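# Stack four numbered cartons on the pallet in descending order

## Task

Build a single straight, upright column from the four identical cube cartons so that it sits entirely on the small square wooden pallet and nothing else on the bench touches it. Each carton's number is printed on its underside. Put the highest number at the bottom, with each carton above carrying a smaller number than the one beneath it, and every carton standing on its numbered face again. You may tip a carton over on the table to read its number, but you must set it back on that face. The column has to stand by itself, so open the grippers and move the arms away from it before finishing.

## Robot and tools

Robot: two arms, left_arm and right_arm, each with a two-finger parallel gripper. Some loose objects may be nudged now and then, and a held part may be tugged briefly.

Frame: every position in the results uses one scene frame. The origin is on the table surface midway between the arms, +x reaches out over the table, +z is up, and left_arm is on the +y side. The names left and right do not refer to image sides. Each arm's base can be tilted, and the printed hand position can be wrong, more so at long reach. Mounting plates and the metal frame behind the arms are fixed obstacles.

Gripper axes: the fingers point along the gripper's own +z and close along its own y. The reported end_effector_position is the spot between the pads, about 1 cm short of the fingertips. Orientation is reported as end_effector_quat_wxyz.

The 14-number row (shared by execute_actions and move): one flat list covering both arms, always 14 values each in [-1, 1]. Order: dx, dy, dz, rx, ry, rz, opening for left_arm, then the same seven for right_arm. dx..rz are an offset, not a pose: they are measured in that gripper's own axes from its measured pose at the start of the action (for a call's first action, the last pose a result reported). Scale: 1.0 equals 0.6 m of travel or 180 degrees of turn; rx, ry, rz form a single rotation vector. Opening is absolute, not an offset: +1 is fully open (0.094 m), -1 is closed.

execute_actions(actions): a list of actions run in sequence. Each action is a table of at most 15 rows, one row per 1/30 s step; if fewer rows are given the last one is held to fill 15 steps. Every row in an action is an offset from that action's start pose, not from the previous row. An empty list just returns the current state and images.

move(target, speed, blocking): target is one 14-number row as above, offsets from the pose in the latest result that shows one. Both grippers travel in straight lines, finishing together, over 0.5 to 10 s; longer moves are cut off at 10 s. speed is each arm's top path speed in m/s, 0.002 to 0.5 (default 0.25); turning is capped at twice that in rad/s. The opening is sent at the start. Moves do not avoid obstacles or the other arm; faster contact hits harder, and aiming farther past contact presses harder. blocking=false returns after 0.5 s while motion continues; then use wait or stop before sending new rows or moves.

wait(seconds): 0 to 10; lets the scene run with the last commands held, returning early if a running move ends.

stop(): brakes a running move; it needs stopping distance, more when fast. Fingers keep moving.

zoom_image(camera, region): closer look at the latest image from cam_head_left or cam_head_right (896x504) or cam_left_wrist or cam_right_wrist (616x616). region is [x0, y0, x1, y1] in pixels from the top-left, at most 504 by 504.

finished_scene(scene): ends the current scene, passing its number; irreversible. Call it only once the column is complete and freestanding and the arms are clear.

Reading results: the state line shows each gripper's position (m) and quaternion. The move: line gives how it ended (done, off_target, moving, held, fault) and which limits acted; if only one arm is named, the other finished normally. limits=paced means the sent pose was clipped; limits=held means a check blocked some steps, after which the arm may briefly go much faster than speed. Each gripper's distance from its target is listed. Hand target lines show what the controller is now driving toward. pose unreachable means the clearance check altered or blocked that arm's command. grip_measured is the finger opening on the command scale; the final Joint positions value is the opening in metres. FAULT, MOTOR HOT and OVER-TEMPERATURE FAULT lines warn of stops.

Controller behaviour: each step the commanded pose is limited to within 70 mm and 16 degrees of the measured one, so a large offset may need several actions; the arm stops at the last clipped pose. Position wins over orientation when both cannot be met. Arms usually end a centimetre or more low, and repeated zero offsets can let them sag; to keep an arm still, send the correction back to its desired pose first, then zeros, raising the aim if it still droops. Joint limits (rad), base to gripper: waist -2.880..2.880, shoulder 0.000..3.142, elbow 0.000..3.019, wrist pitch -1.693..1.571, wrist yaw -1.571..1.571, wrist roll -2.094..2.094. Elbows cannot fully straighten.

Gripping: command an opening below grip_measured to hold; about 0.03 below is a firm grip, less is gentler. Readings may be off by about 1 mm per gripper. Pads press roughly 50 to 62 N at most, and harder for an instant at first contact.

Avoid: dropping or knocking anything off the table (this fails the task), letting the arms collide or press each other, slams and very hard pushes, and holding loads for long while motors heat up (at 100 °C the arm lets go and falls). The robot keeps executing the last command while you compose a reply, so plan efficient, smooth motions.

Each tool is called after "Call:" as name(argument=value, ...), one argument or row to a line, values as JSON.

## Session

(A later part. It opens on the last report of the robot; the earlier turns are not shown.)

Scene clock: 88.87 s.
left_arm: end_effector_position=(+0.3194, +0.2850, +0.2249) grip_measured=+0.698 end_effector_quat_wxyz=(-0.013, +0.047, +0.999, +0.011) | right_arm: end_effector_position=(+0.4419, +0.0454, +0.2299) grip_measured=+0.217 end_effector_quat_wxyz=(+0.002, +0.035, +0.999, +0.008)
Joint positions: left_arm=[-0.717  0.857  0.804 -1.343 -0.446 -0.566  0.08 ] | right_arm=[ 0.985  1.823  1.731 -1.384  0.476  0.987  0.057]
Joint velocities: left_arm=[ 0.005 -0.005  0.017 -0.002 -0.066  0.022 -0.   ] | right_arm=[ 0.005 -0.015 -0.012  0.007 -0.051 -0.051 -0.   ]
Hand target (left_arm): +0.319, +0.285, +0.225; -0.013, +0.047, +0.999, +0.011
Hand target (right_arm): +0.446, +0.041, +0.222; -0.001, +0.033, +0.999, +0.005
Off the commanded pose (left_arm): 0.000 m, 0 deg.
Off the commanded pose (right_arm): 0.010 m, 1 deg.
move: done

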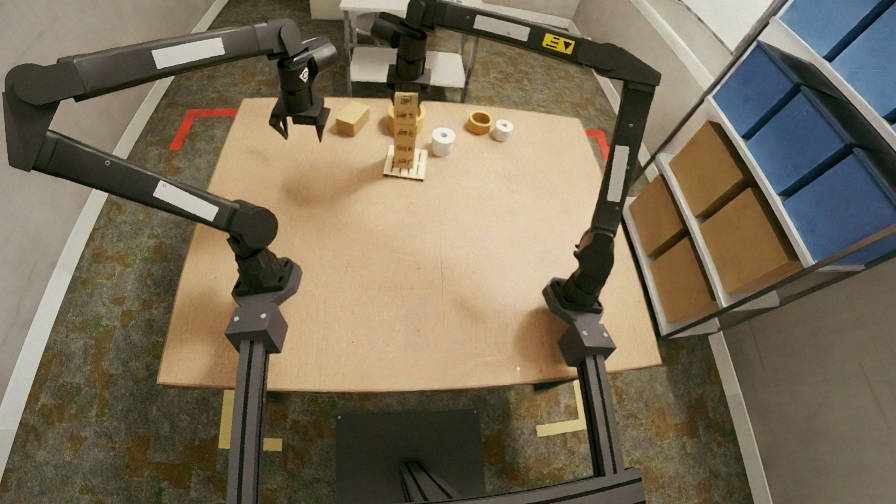

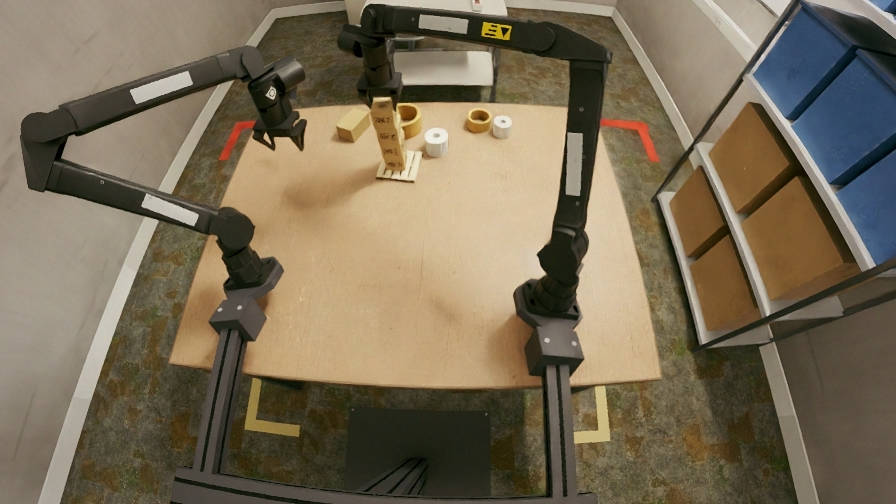

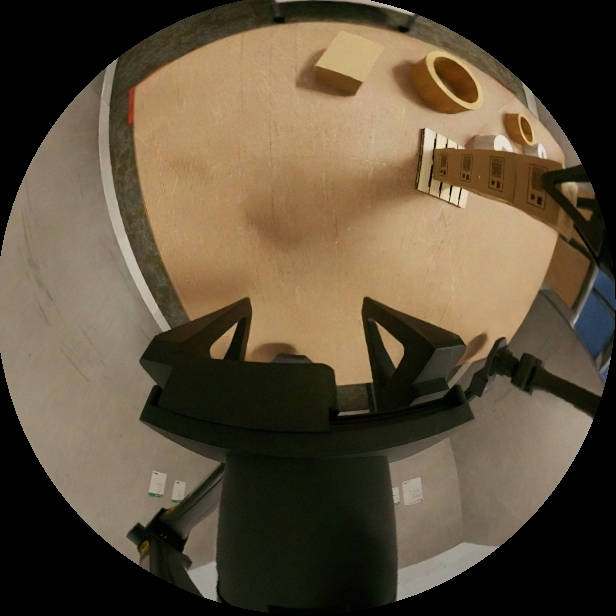

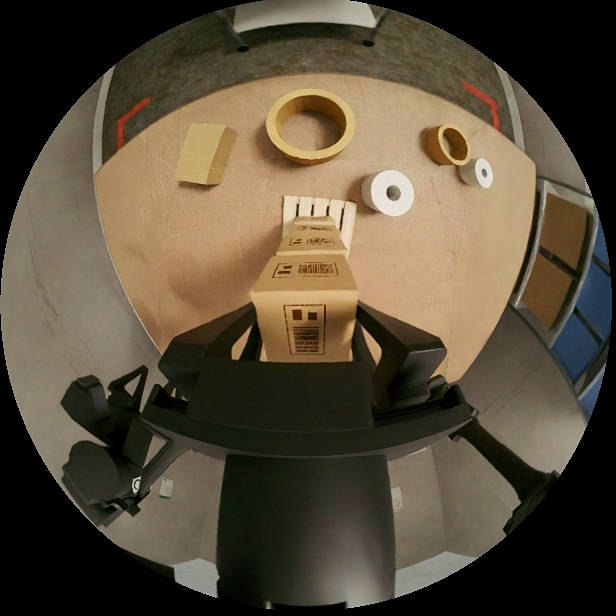

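Call:
move(
  target=[0,0,0,0,0,0,0.7,-0.015,-0.02,-0.03,0,0,0,0.16],
  speed=0.03,
)

Call:
zoom_image(
  camera="cam_right_wrist",
  region=[230,170,390,330],
)

Scene clock: 90.10 s.
left_arm: end_effector_position=(+0.3194, +0.2850, +0.2249) grip_measured=+0.698 end_effector_quat_wxyz=(-0.013, +0.047, +0.999, +0.011) | right_arm: end_effector_position=(+0.4372, +0.0392, +0.2299) grip_measured=+0.217 end_effector_quat_wxyz=(-0.007, +0.027, +1.000, -0.004)
Joint positions: left_arm=[-0.717  0.857  0.804 -1.343 -0.446 -0.566  0.08 ] | right_arm=[ 0.985  1.823  1.731 -1.418  0.476  0.986  0.057]
Joint velocities: left_arm=[-0.005  0.005 -0.002 -0.022 -0.007  0.037 -0.001] | right_arm=[ 0.024 -0.005 -0.002  0.002  0.007 -0.022 -0.   ]
Hand target (left_arm): +0.319, +0.285, +0.225; -0.013, +0.047, +0.999, +0.011
Hand target (right_arm): +0.449, +0.032, +0.248; +0.002, +0.035, +0.999, +0.008
Off the commanded pose (left_arm): 0.000 m, 0 deg.
Off the commanded pose (right_arm): 0.023 m, 2 deg.
move: off_target (right_arm)

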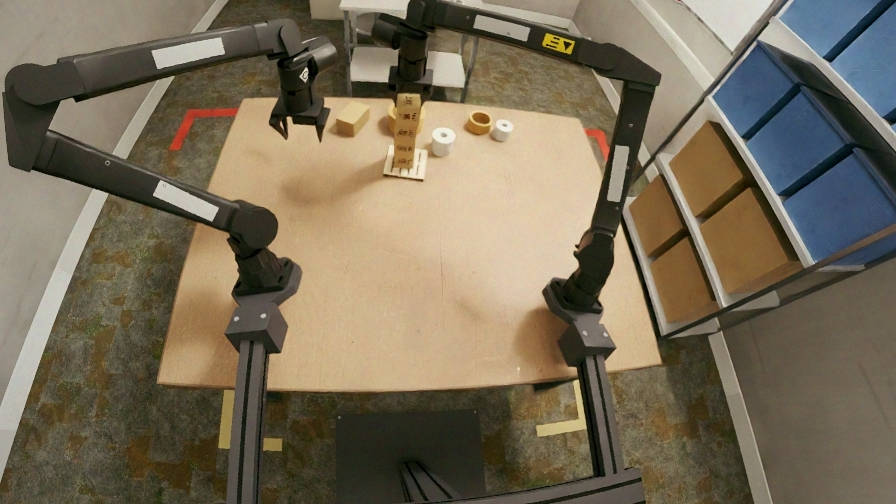

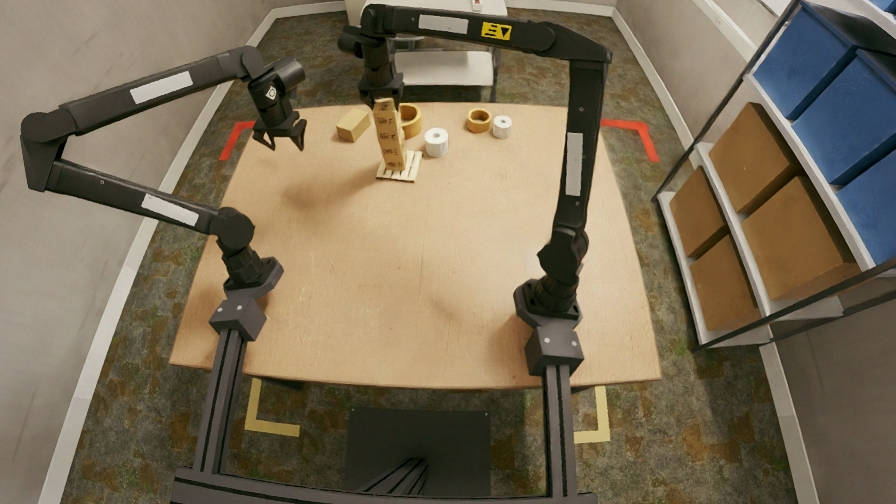

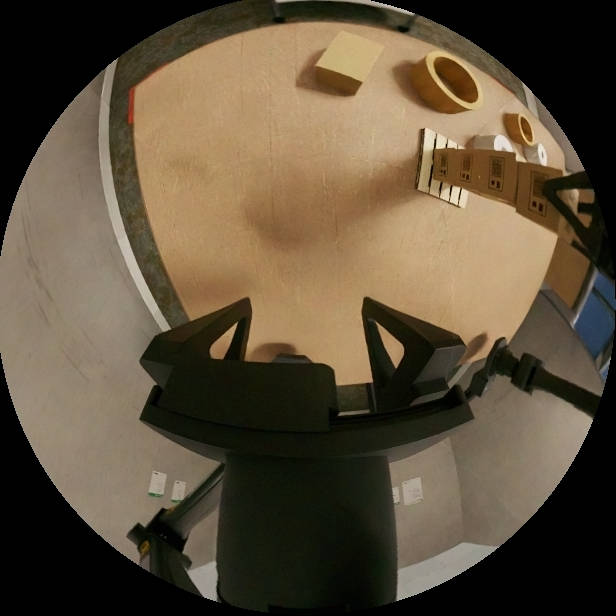

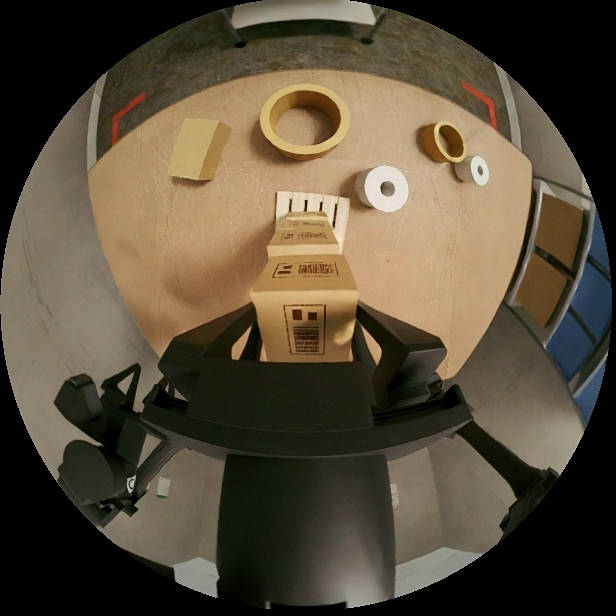

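Region (230, 170, 390, 330) of cam_right_wrist's 616x616 image, scaled by 3.150, with more detail than that image has.

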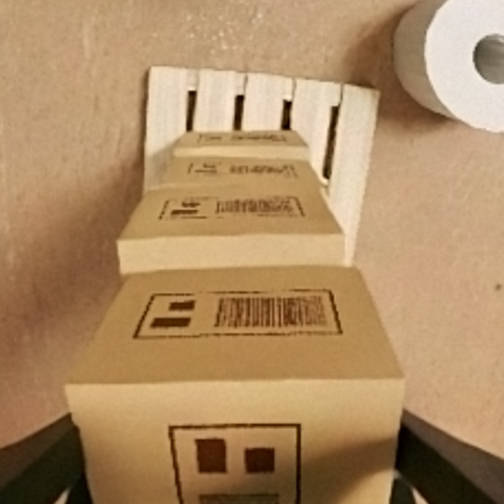

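Now 7 mm −X; need +X via waist.

Call:
move(
  target=[0,0,0,0,0,0,0.7,-0.045,0.005,-0.03,0,0,0.008,0.16],
  speed=0.03,
)

Call:
zoom_image(
  camera="cam_right_wrist",
  region=[230,170,390,330],
)

Scene clock: 91.67 s.
left_arm: end_effector_position=(+0.3194, +0.2850, +0.2249) grip_measured=+0.698 end_effector_quat_wxyz=(-0.013, +0.047, +0.999, +0.011) | right_arm: end_effector_position=(+0.4485, +0.0357, +0.2502) grip_measured=+0.217 end_effector_quat_wxyz=(-0.008, +0.026, +1.000, -0.006)
Joint positions: left_arm=[-0.717  0.857  0.804 -1.343 -0.446 -0.566  0.08 ] | right_arm=[ 0.984  1.827  1.799 -1.485  0.476  0.986  0.057]
Joint velocities: left_arm=[-0.015 -0.005 -0.007 -0.007 -0.022 -0.007 -0.001] | right_arm=[ 0.005  0.015 -0.002  0.027  0.007 -0.037  0.   ]
Hand target (left_arm): +0.319, +0.285, +0.225; -0.013, +0.047, +0.999, +0.011
Hand target (right_arm): +0.464, +0.040, +0.248; -0.006, +0.039, +0.999, -0.004
Off the commanded pose (left_arm): 0.000 m, 0 deg.
Off the commanded pose (right_arm): 0.017 m, 2 deg.
move: off_target (right_arm)

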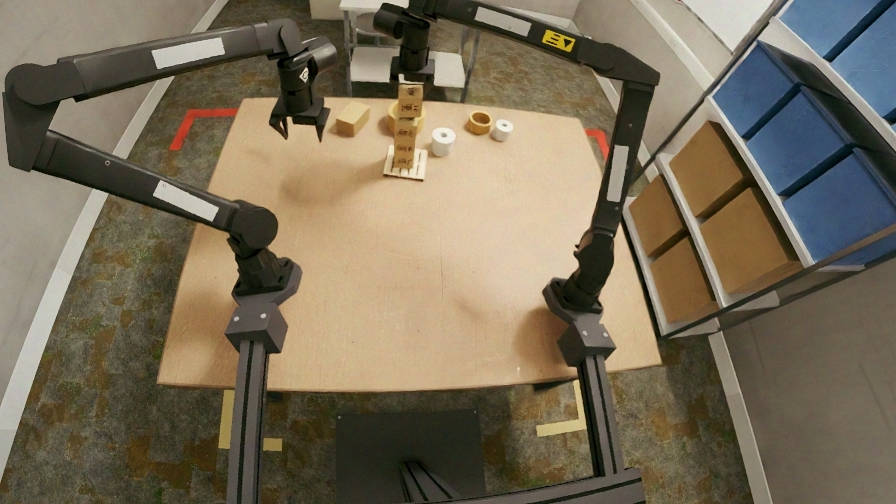

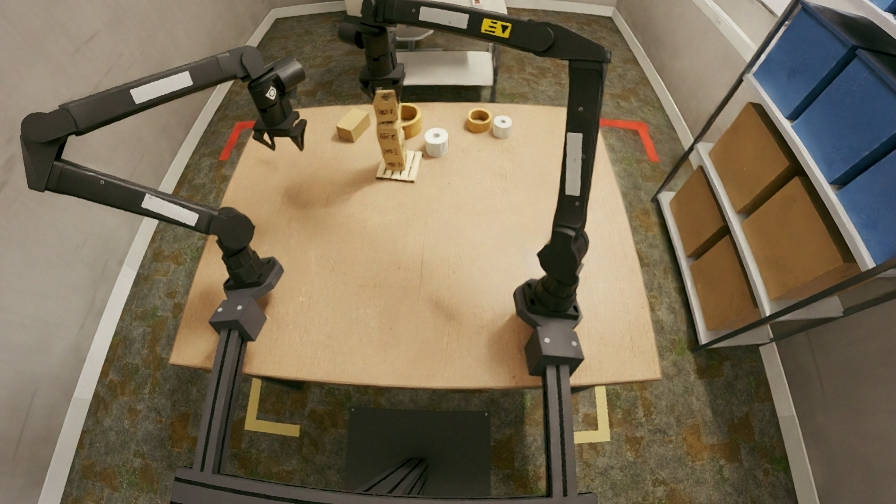

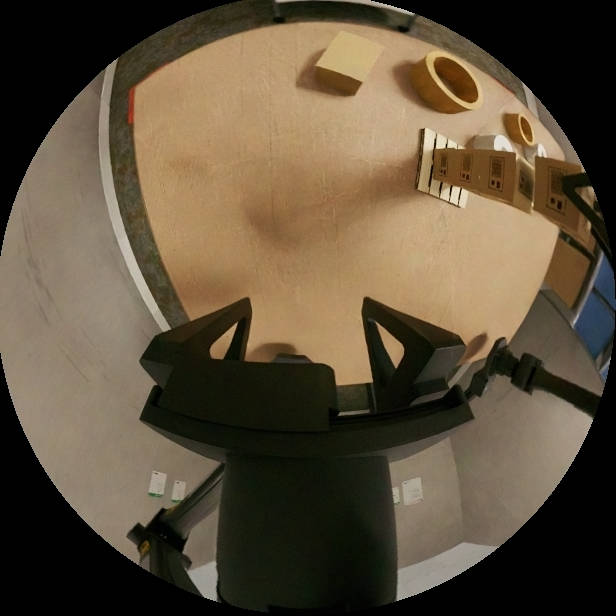

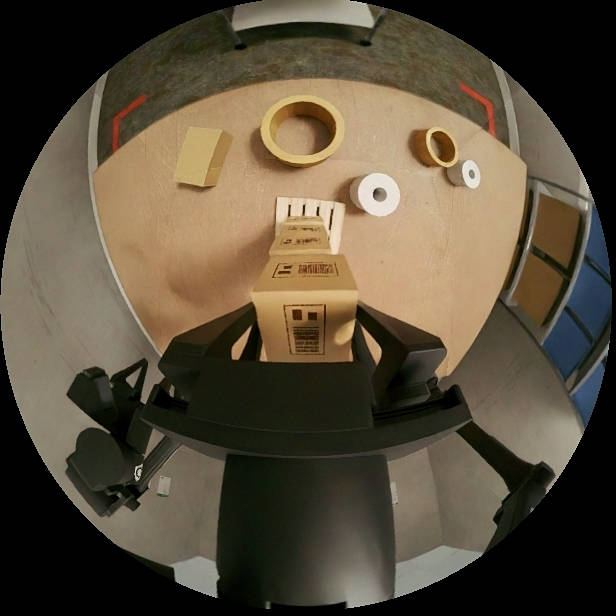

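Region (230, 170, 390, 330) of cam_right_wrist's 616x616 image, scaled by 3.150, with more detail than that image has.

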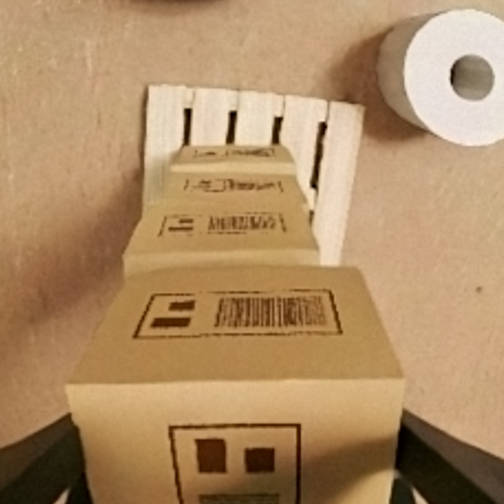

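Descend with +X bias; drift gives +Y.

Call:
move(
  target=[0,0,0,0,0,0,0.7,-0.015,0,0.05,0,0,0.005,0.16],
  speed=0.03,
)

Call:
zoom_image(
  camera="cam_right_wrist",
  region=[230,170,390,330],
)

Scene clock: 93.20 s.
left_arm: end_effector_position=(+0.3194, +0.2850, +0.2249) grip_measured=+0.698 end_effector_quat_wxyz=(-0.013, +0.047, +0.999, +0.011) | right_arm: end_effector_position=(+0.4564, +0.0366, +0.2344) grip_measured=+0.217 end_effector_quat_wxyz=(-0.002, +0.039, +0.999, +0.002)
Joint positions: left_arm=[-0.717  0.857  0.804 -1.343 -0.446 -0.566  0.08 ] | right_arm=[ 0.963  1.831  1.774 -1.424  0.475  0.977  0.057]
Joint velocities: left_arm=[-0.015 -0.005  0.007 -0.002  0.022  0.066  0.   ] | right_arm=[-0.005  0.015 -0.007  0.007 -0.037  0.007  0.   ]
Hand target (left_arm): +0.319, +0.285, +0.225; -0.013, +0.047, +0.999, +0.011
Hand target (right_arm): +0.457, +0.035, +0.220; -0.008, +0.034, +0.999, -0.006
Off the commanded pose (left_arm): 0.000 m, 0 deg.
Off the commanded pose (right_arm): 0.014 m, 1 deg.
move: off_target (right_arm)

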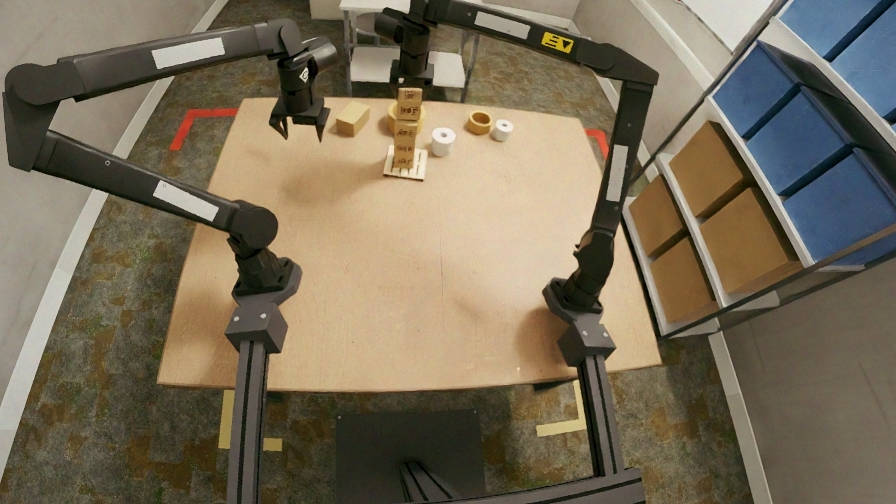

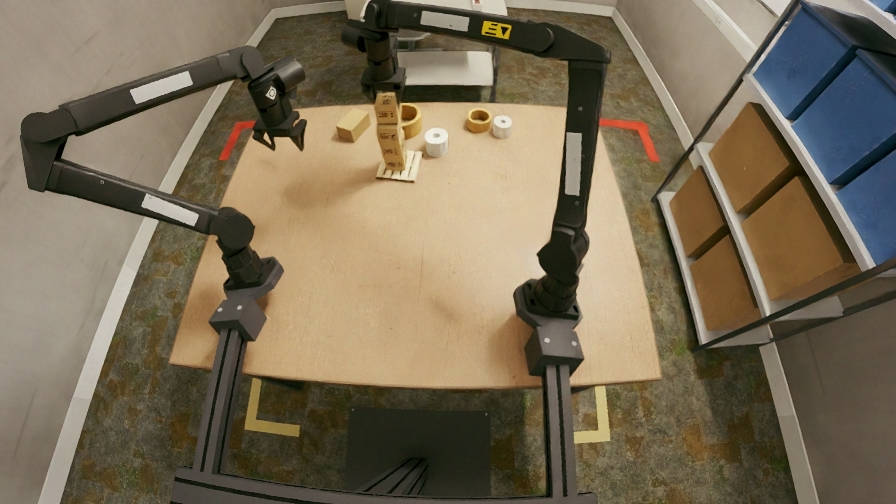

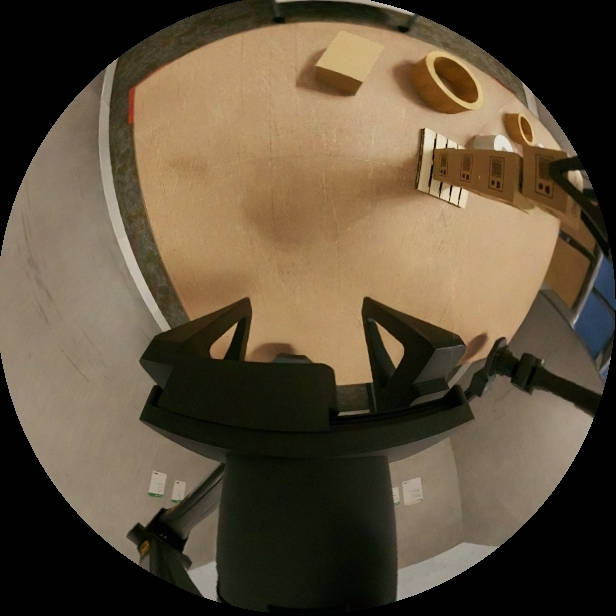

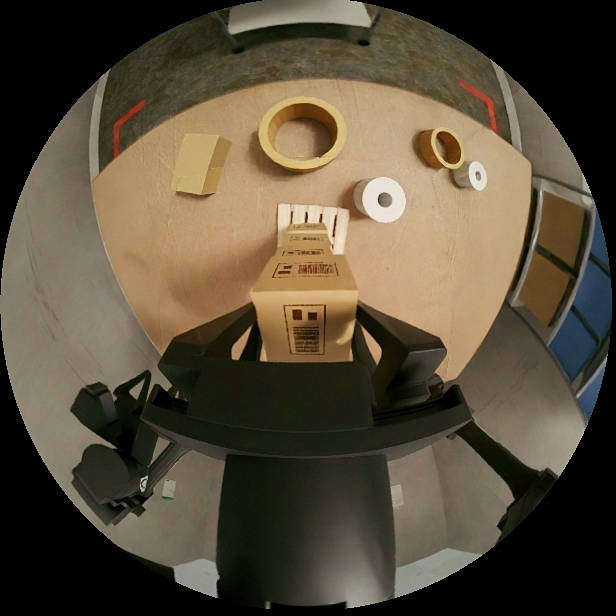

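Region (230, 170, 390, 330) of cam_right_wrist's 616x616 image, scaled by 3.150, with more detail than that image has.

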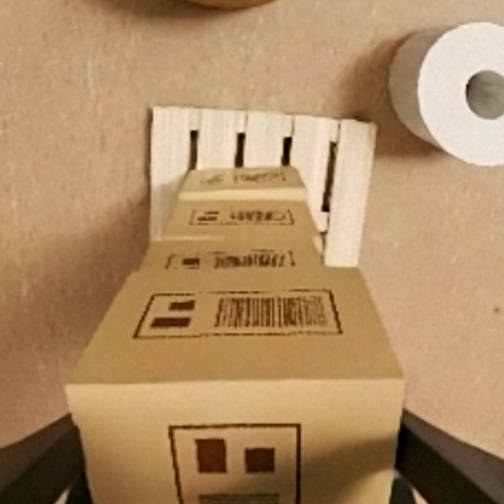

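Want (0.444, 0.040).

Call:
move(
  target=[0,0,0,0,0,0,0.7,0.022,0.004,0.01,0,0,0,0.16],
  speed=0.02,
)

Call:
zoom_image(
  camera="cam_right_wrist",
  region=[230,170,390,330],
)

Scene clock: 94.37 s.
left_arm: end_effector_position=(+0.3194, +0.2850, +0.2249) grip_measured=+0.698 end_effector_quat_wxyz=(-0.013, +0.047, +0.999, +0.011) | right_arm: end_effector_position=(+0.4512, +0.0377, +0.2271) grip_measured=+0.217 end_effector_quat_wxyz=(-0.002, +0.038, +0.999, +0.000)
Joint positions: left_arm=[-0.717  0.857  0.804 -1.343 -0.446 -0.566  0.08 ] | right_arm=[ 0.964  1.831  1.751 -1.405  0.476  0.979  0.057]
Joint velocities: left_arm=[-0.024 -0.005  0.002 -0.017 -0.037 -0.022  0.   ] | right_arm=[-0.005 -0.015  0.007 -0.002 -0.037  0.037  0.001]
Hand target (left_arm): +0.319, +0.285, +0.225; -0.013, +0.047, +0.999, +0.011
Hand target (right_arm): +0.444, +0.040, +0.228; -0.002, +0.039, +0.999, +0.002
Off the commanded pose (left_arm): 0.000 m, 0 deg.
Off the commanded pose (right_arm): 0.008 m, 0 deg.
move: done

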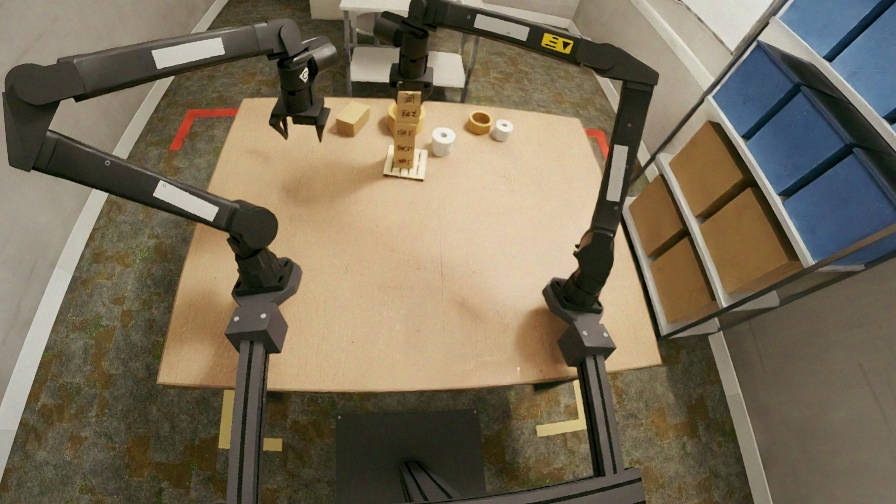

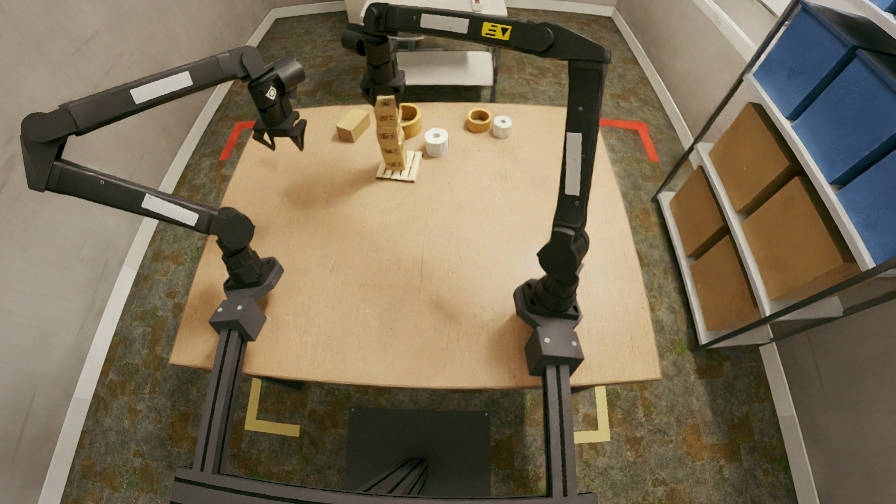

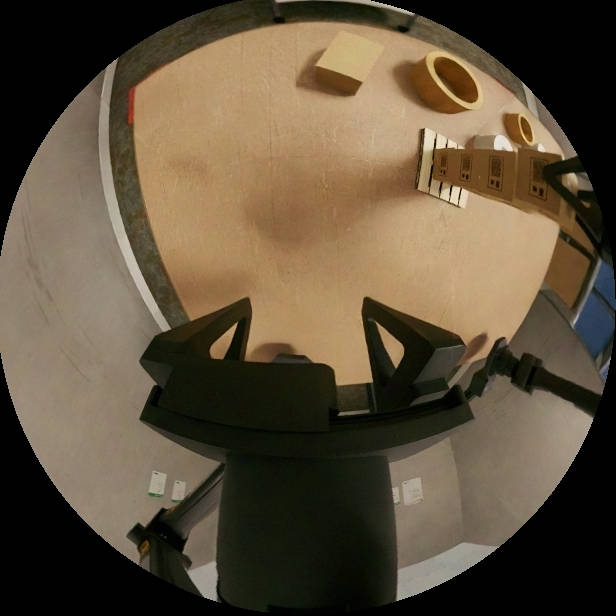

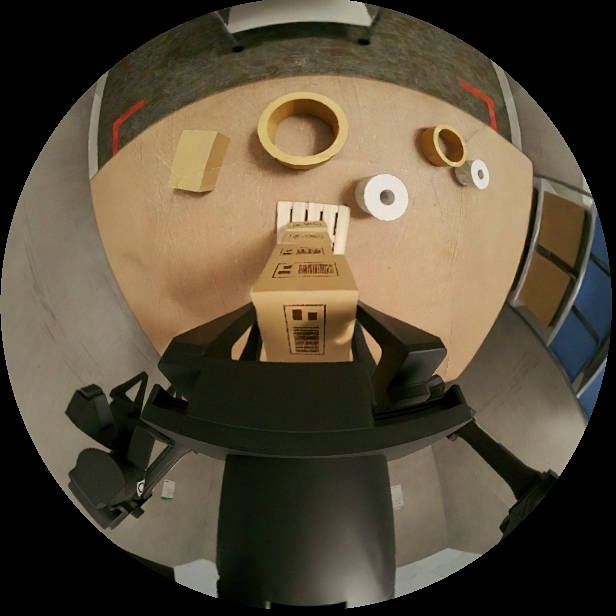

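Region (230, 170, 390, 330) of cam_right_wrist's 616x616 image, scaled by 3.150, with more detail than that image has.

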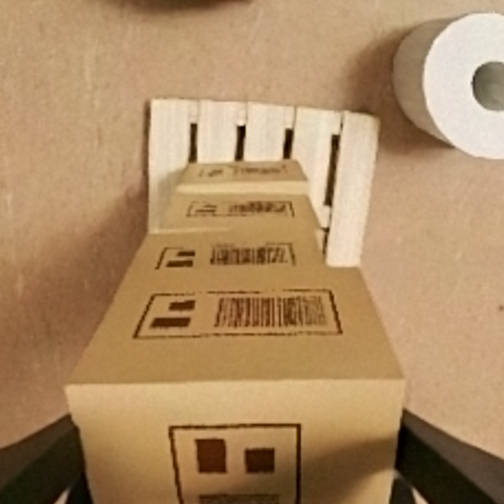

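Call:
move(
  target=[0,0,0,0,0,0,0.7,0.022,0.012,-0.008,0,0,0,0.16],
  speed=0.02,
)

Call:
zoom_image(
  camera="cam_right_wrist",
  region=[230,170,390,330],
)

Call:
zoom_image(
  camera="cam_left_wrist",
  region=[420,110,616,300],
)

Scene clock: 95.67 s.
left_arm: end_effector_position=(+0.3194, +0.2850, +0.2249) grip_measured=+0.698 end_effector_quat_wxyz=(-0.013, +0.047, +0.999, +0.011) | right_arm: end_effector_position=(+0.4479, +0.0414, +0.2298) grip_measured=+0.217 end_effector_quat_wxyz=(-0.000, +0.040, +0.999, +0.002)
Joint positions: left_arm=[-0.717  0.857  0.804 -1.343 -0.446 -0.566  0.08 ] | right_arm=[ 0.975  1.831  1.751 -1.405  0.478  0.993  0.057]
Joint velocities: left_arm=[-0.015 -0.005  0.007 -0.002 -0.007  0.051  0.001] | right_arm=[ 0.005  0.005 -0.022 -0.012 -0.007  0.007 -0.   ]
Hand target (left_arm): +0.319, +0.285, +0.225; -0.013, +0.047, +0.999, +0.011
Hand target (right_arm): +0.439, +0.046, +0.232; -0.002, +0.038, +0.999, -0.000
Off the commanded pose (left_arm): 0.000 m, 0 deg.
Off the commanded pose (right_arm): 0.010 m, 0 deg.
move: done

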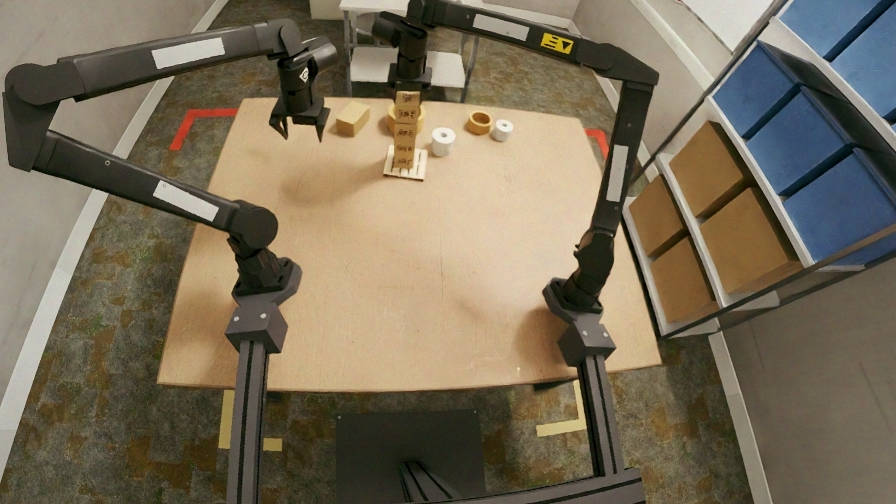

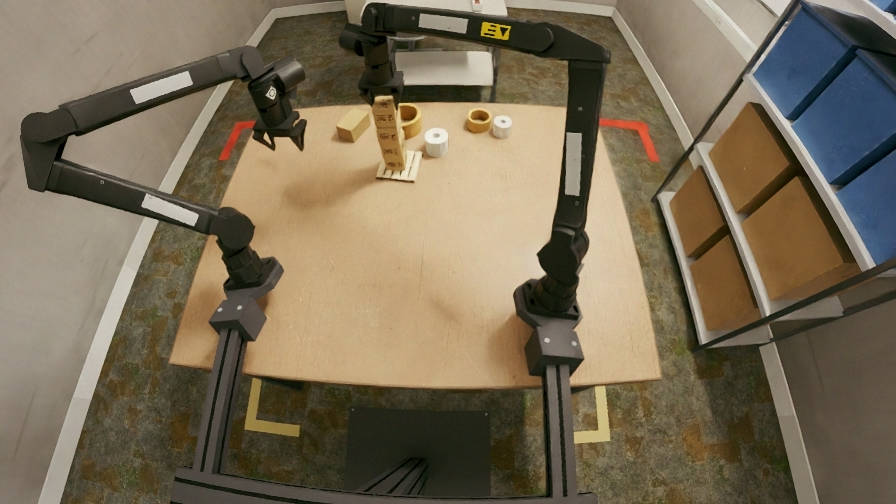

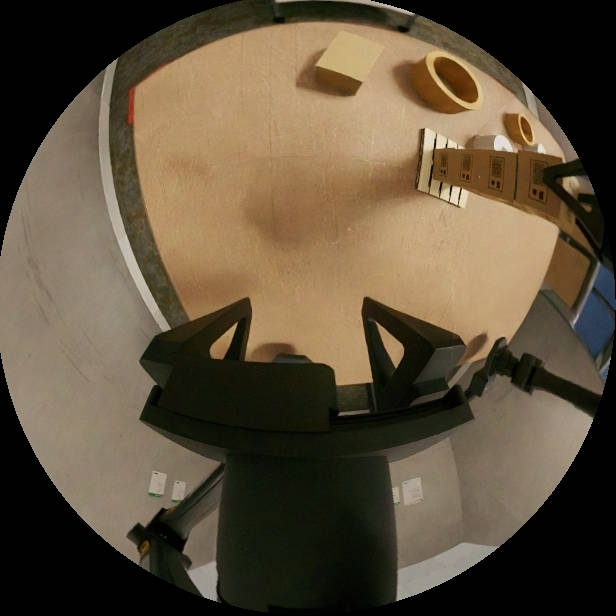

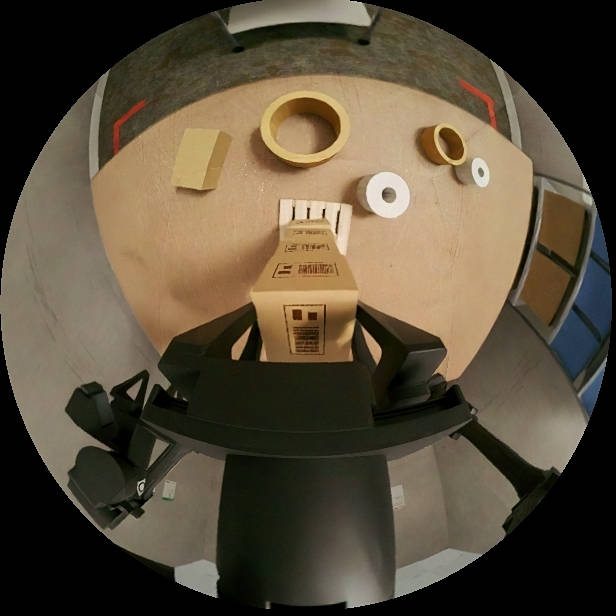

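Region (230, 170, 390, 330) of cam_right_wrist's 616x616 image, scaled by 3.150, with more detail than that image has.

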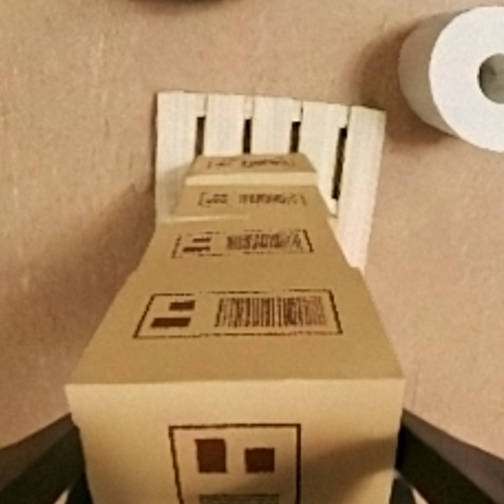

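Region (420, 110, 616, 300) of cam_left_wrist's 616x616 image, scaled by 2.571, with more detail than that image has; it fills the top 489 rows of this view, and the rest is white.

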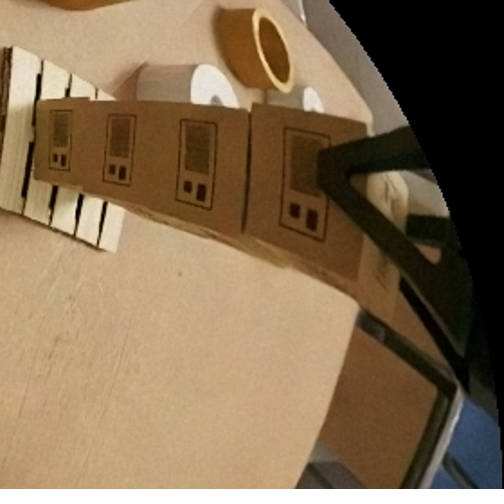

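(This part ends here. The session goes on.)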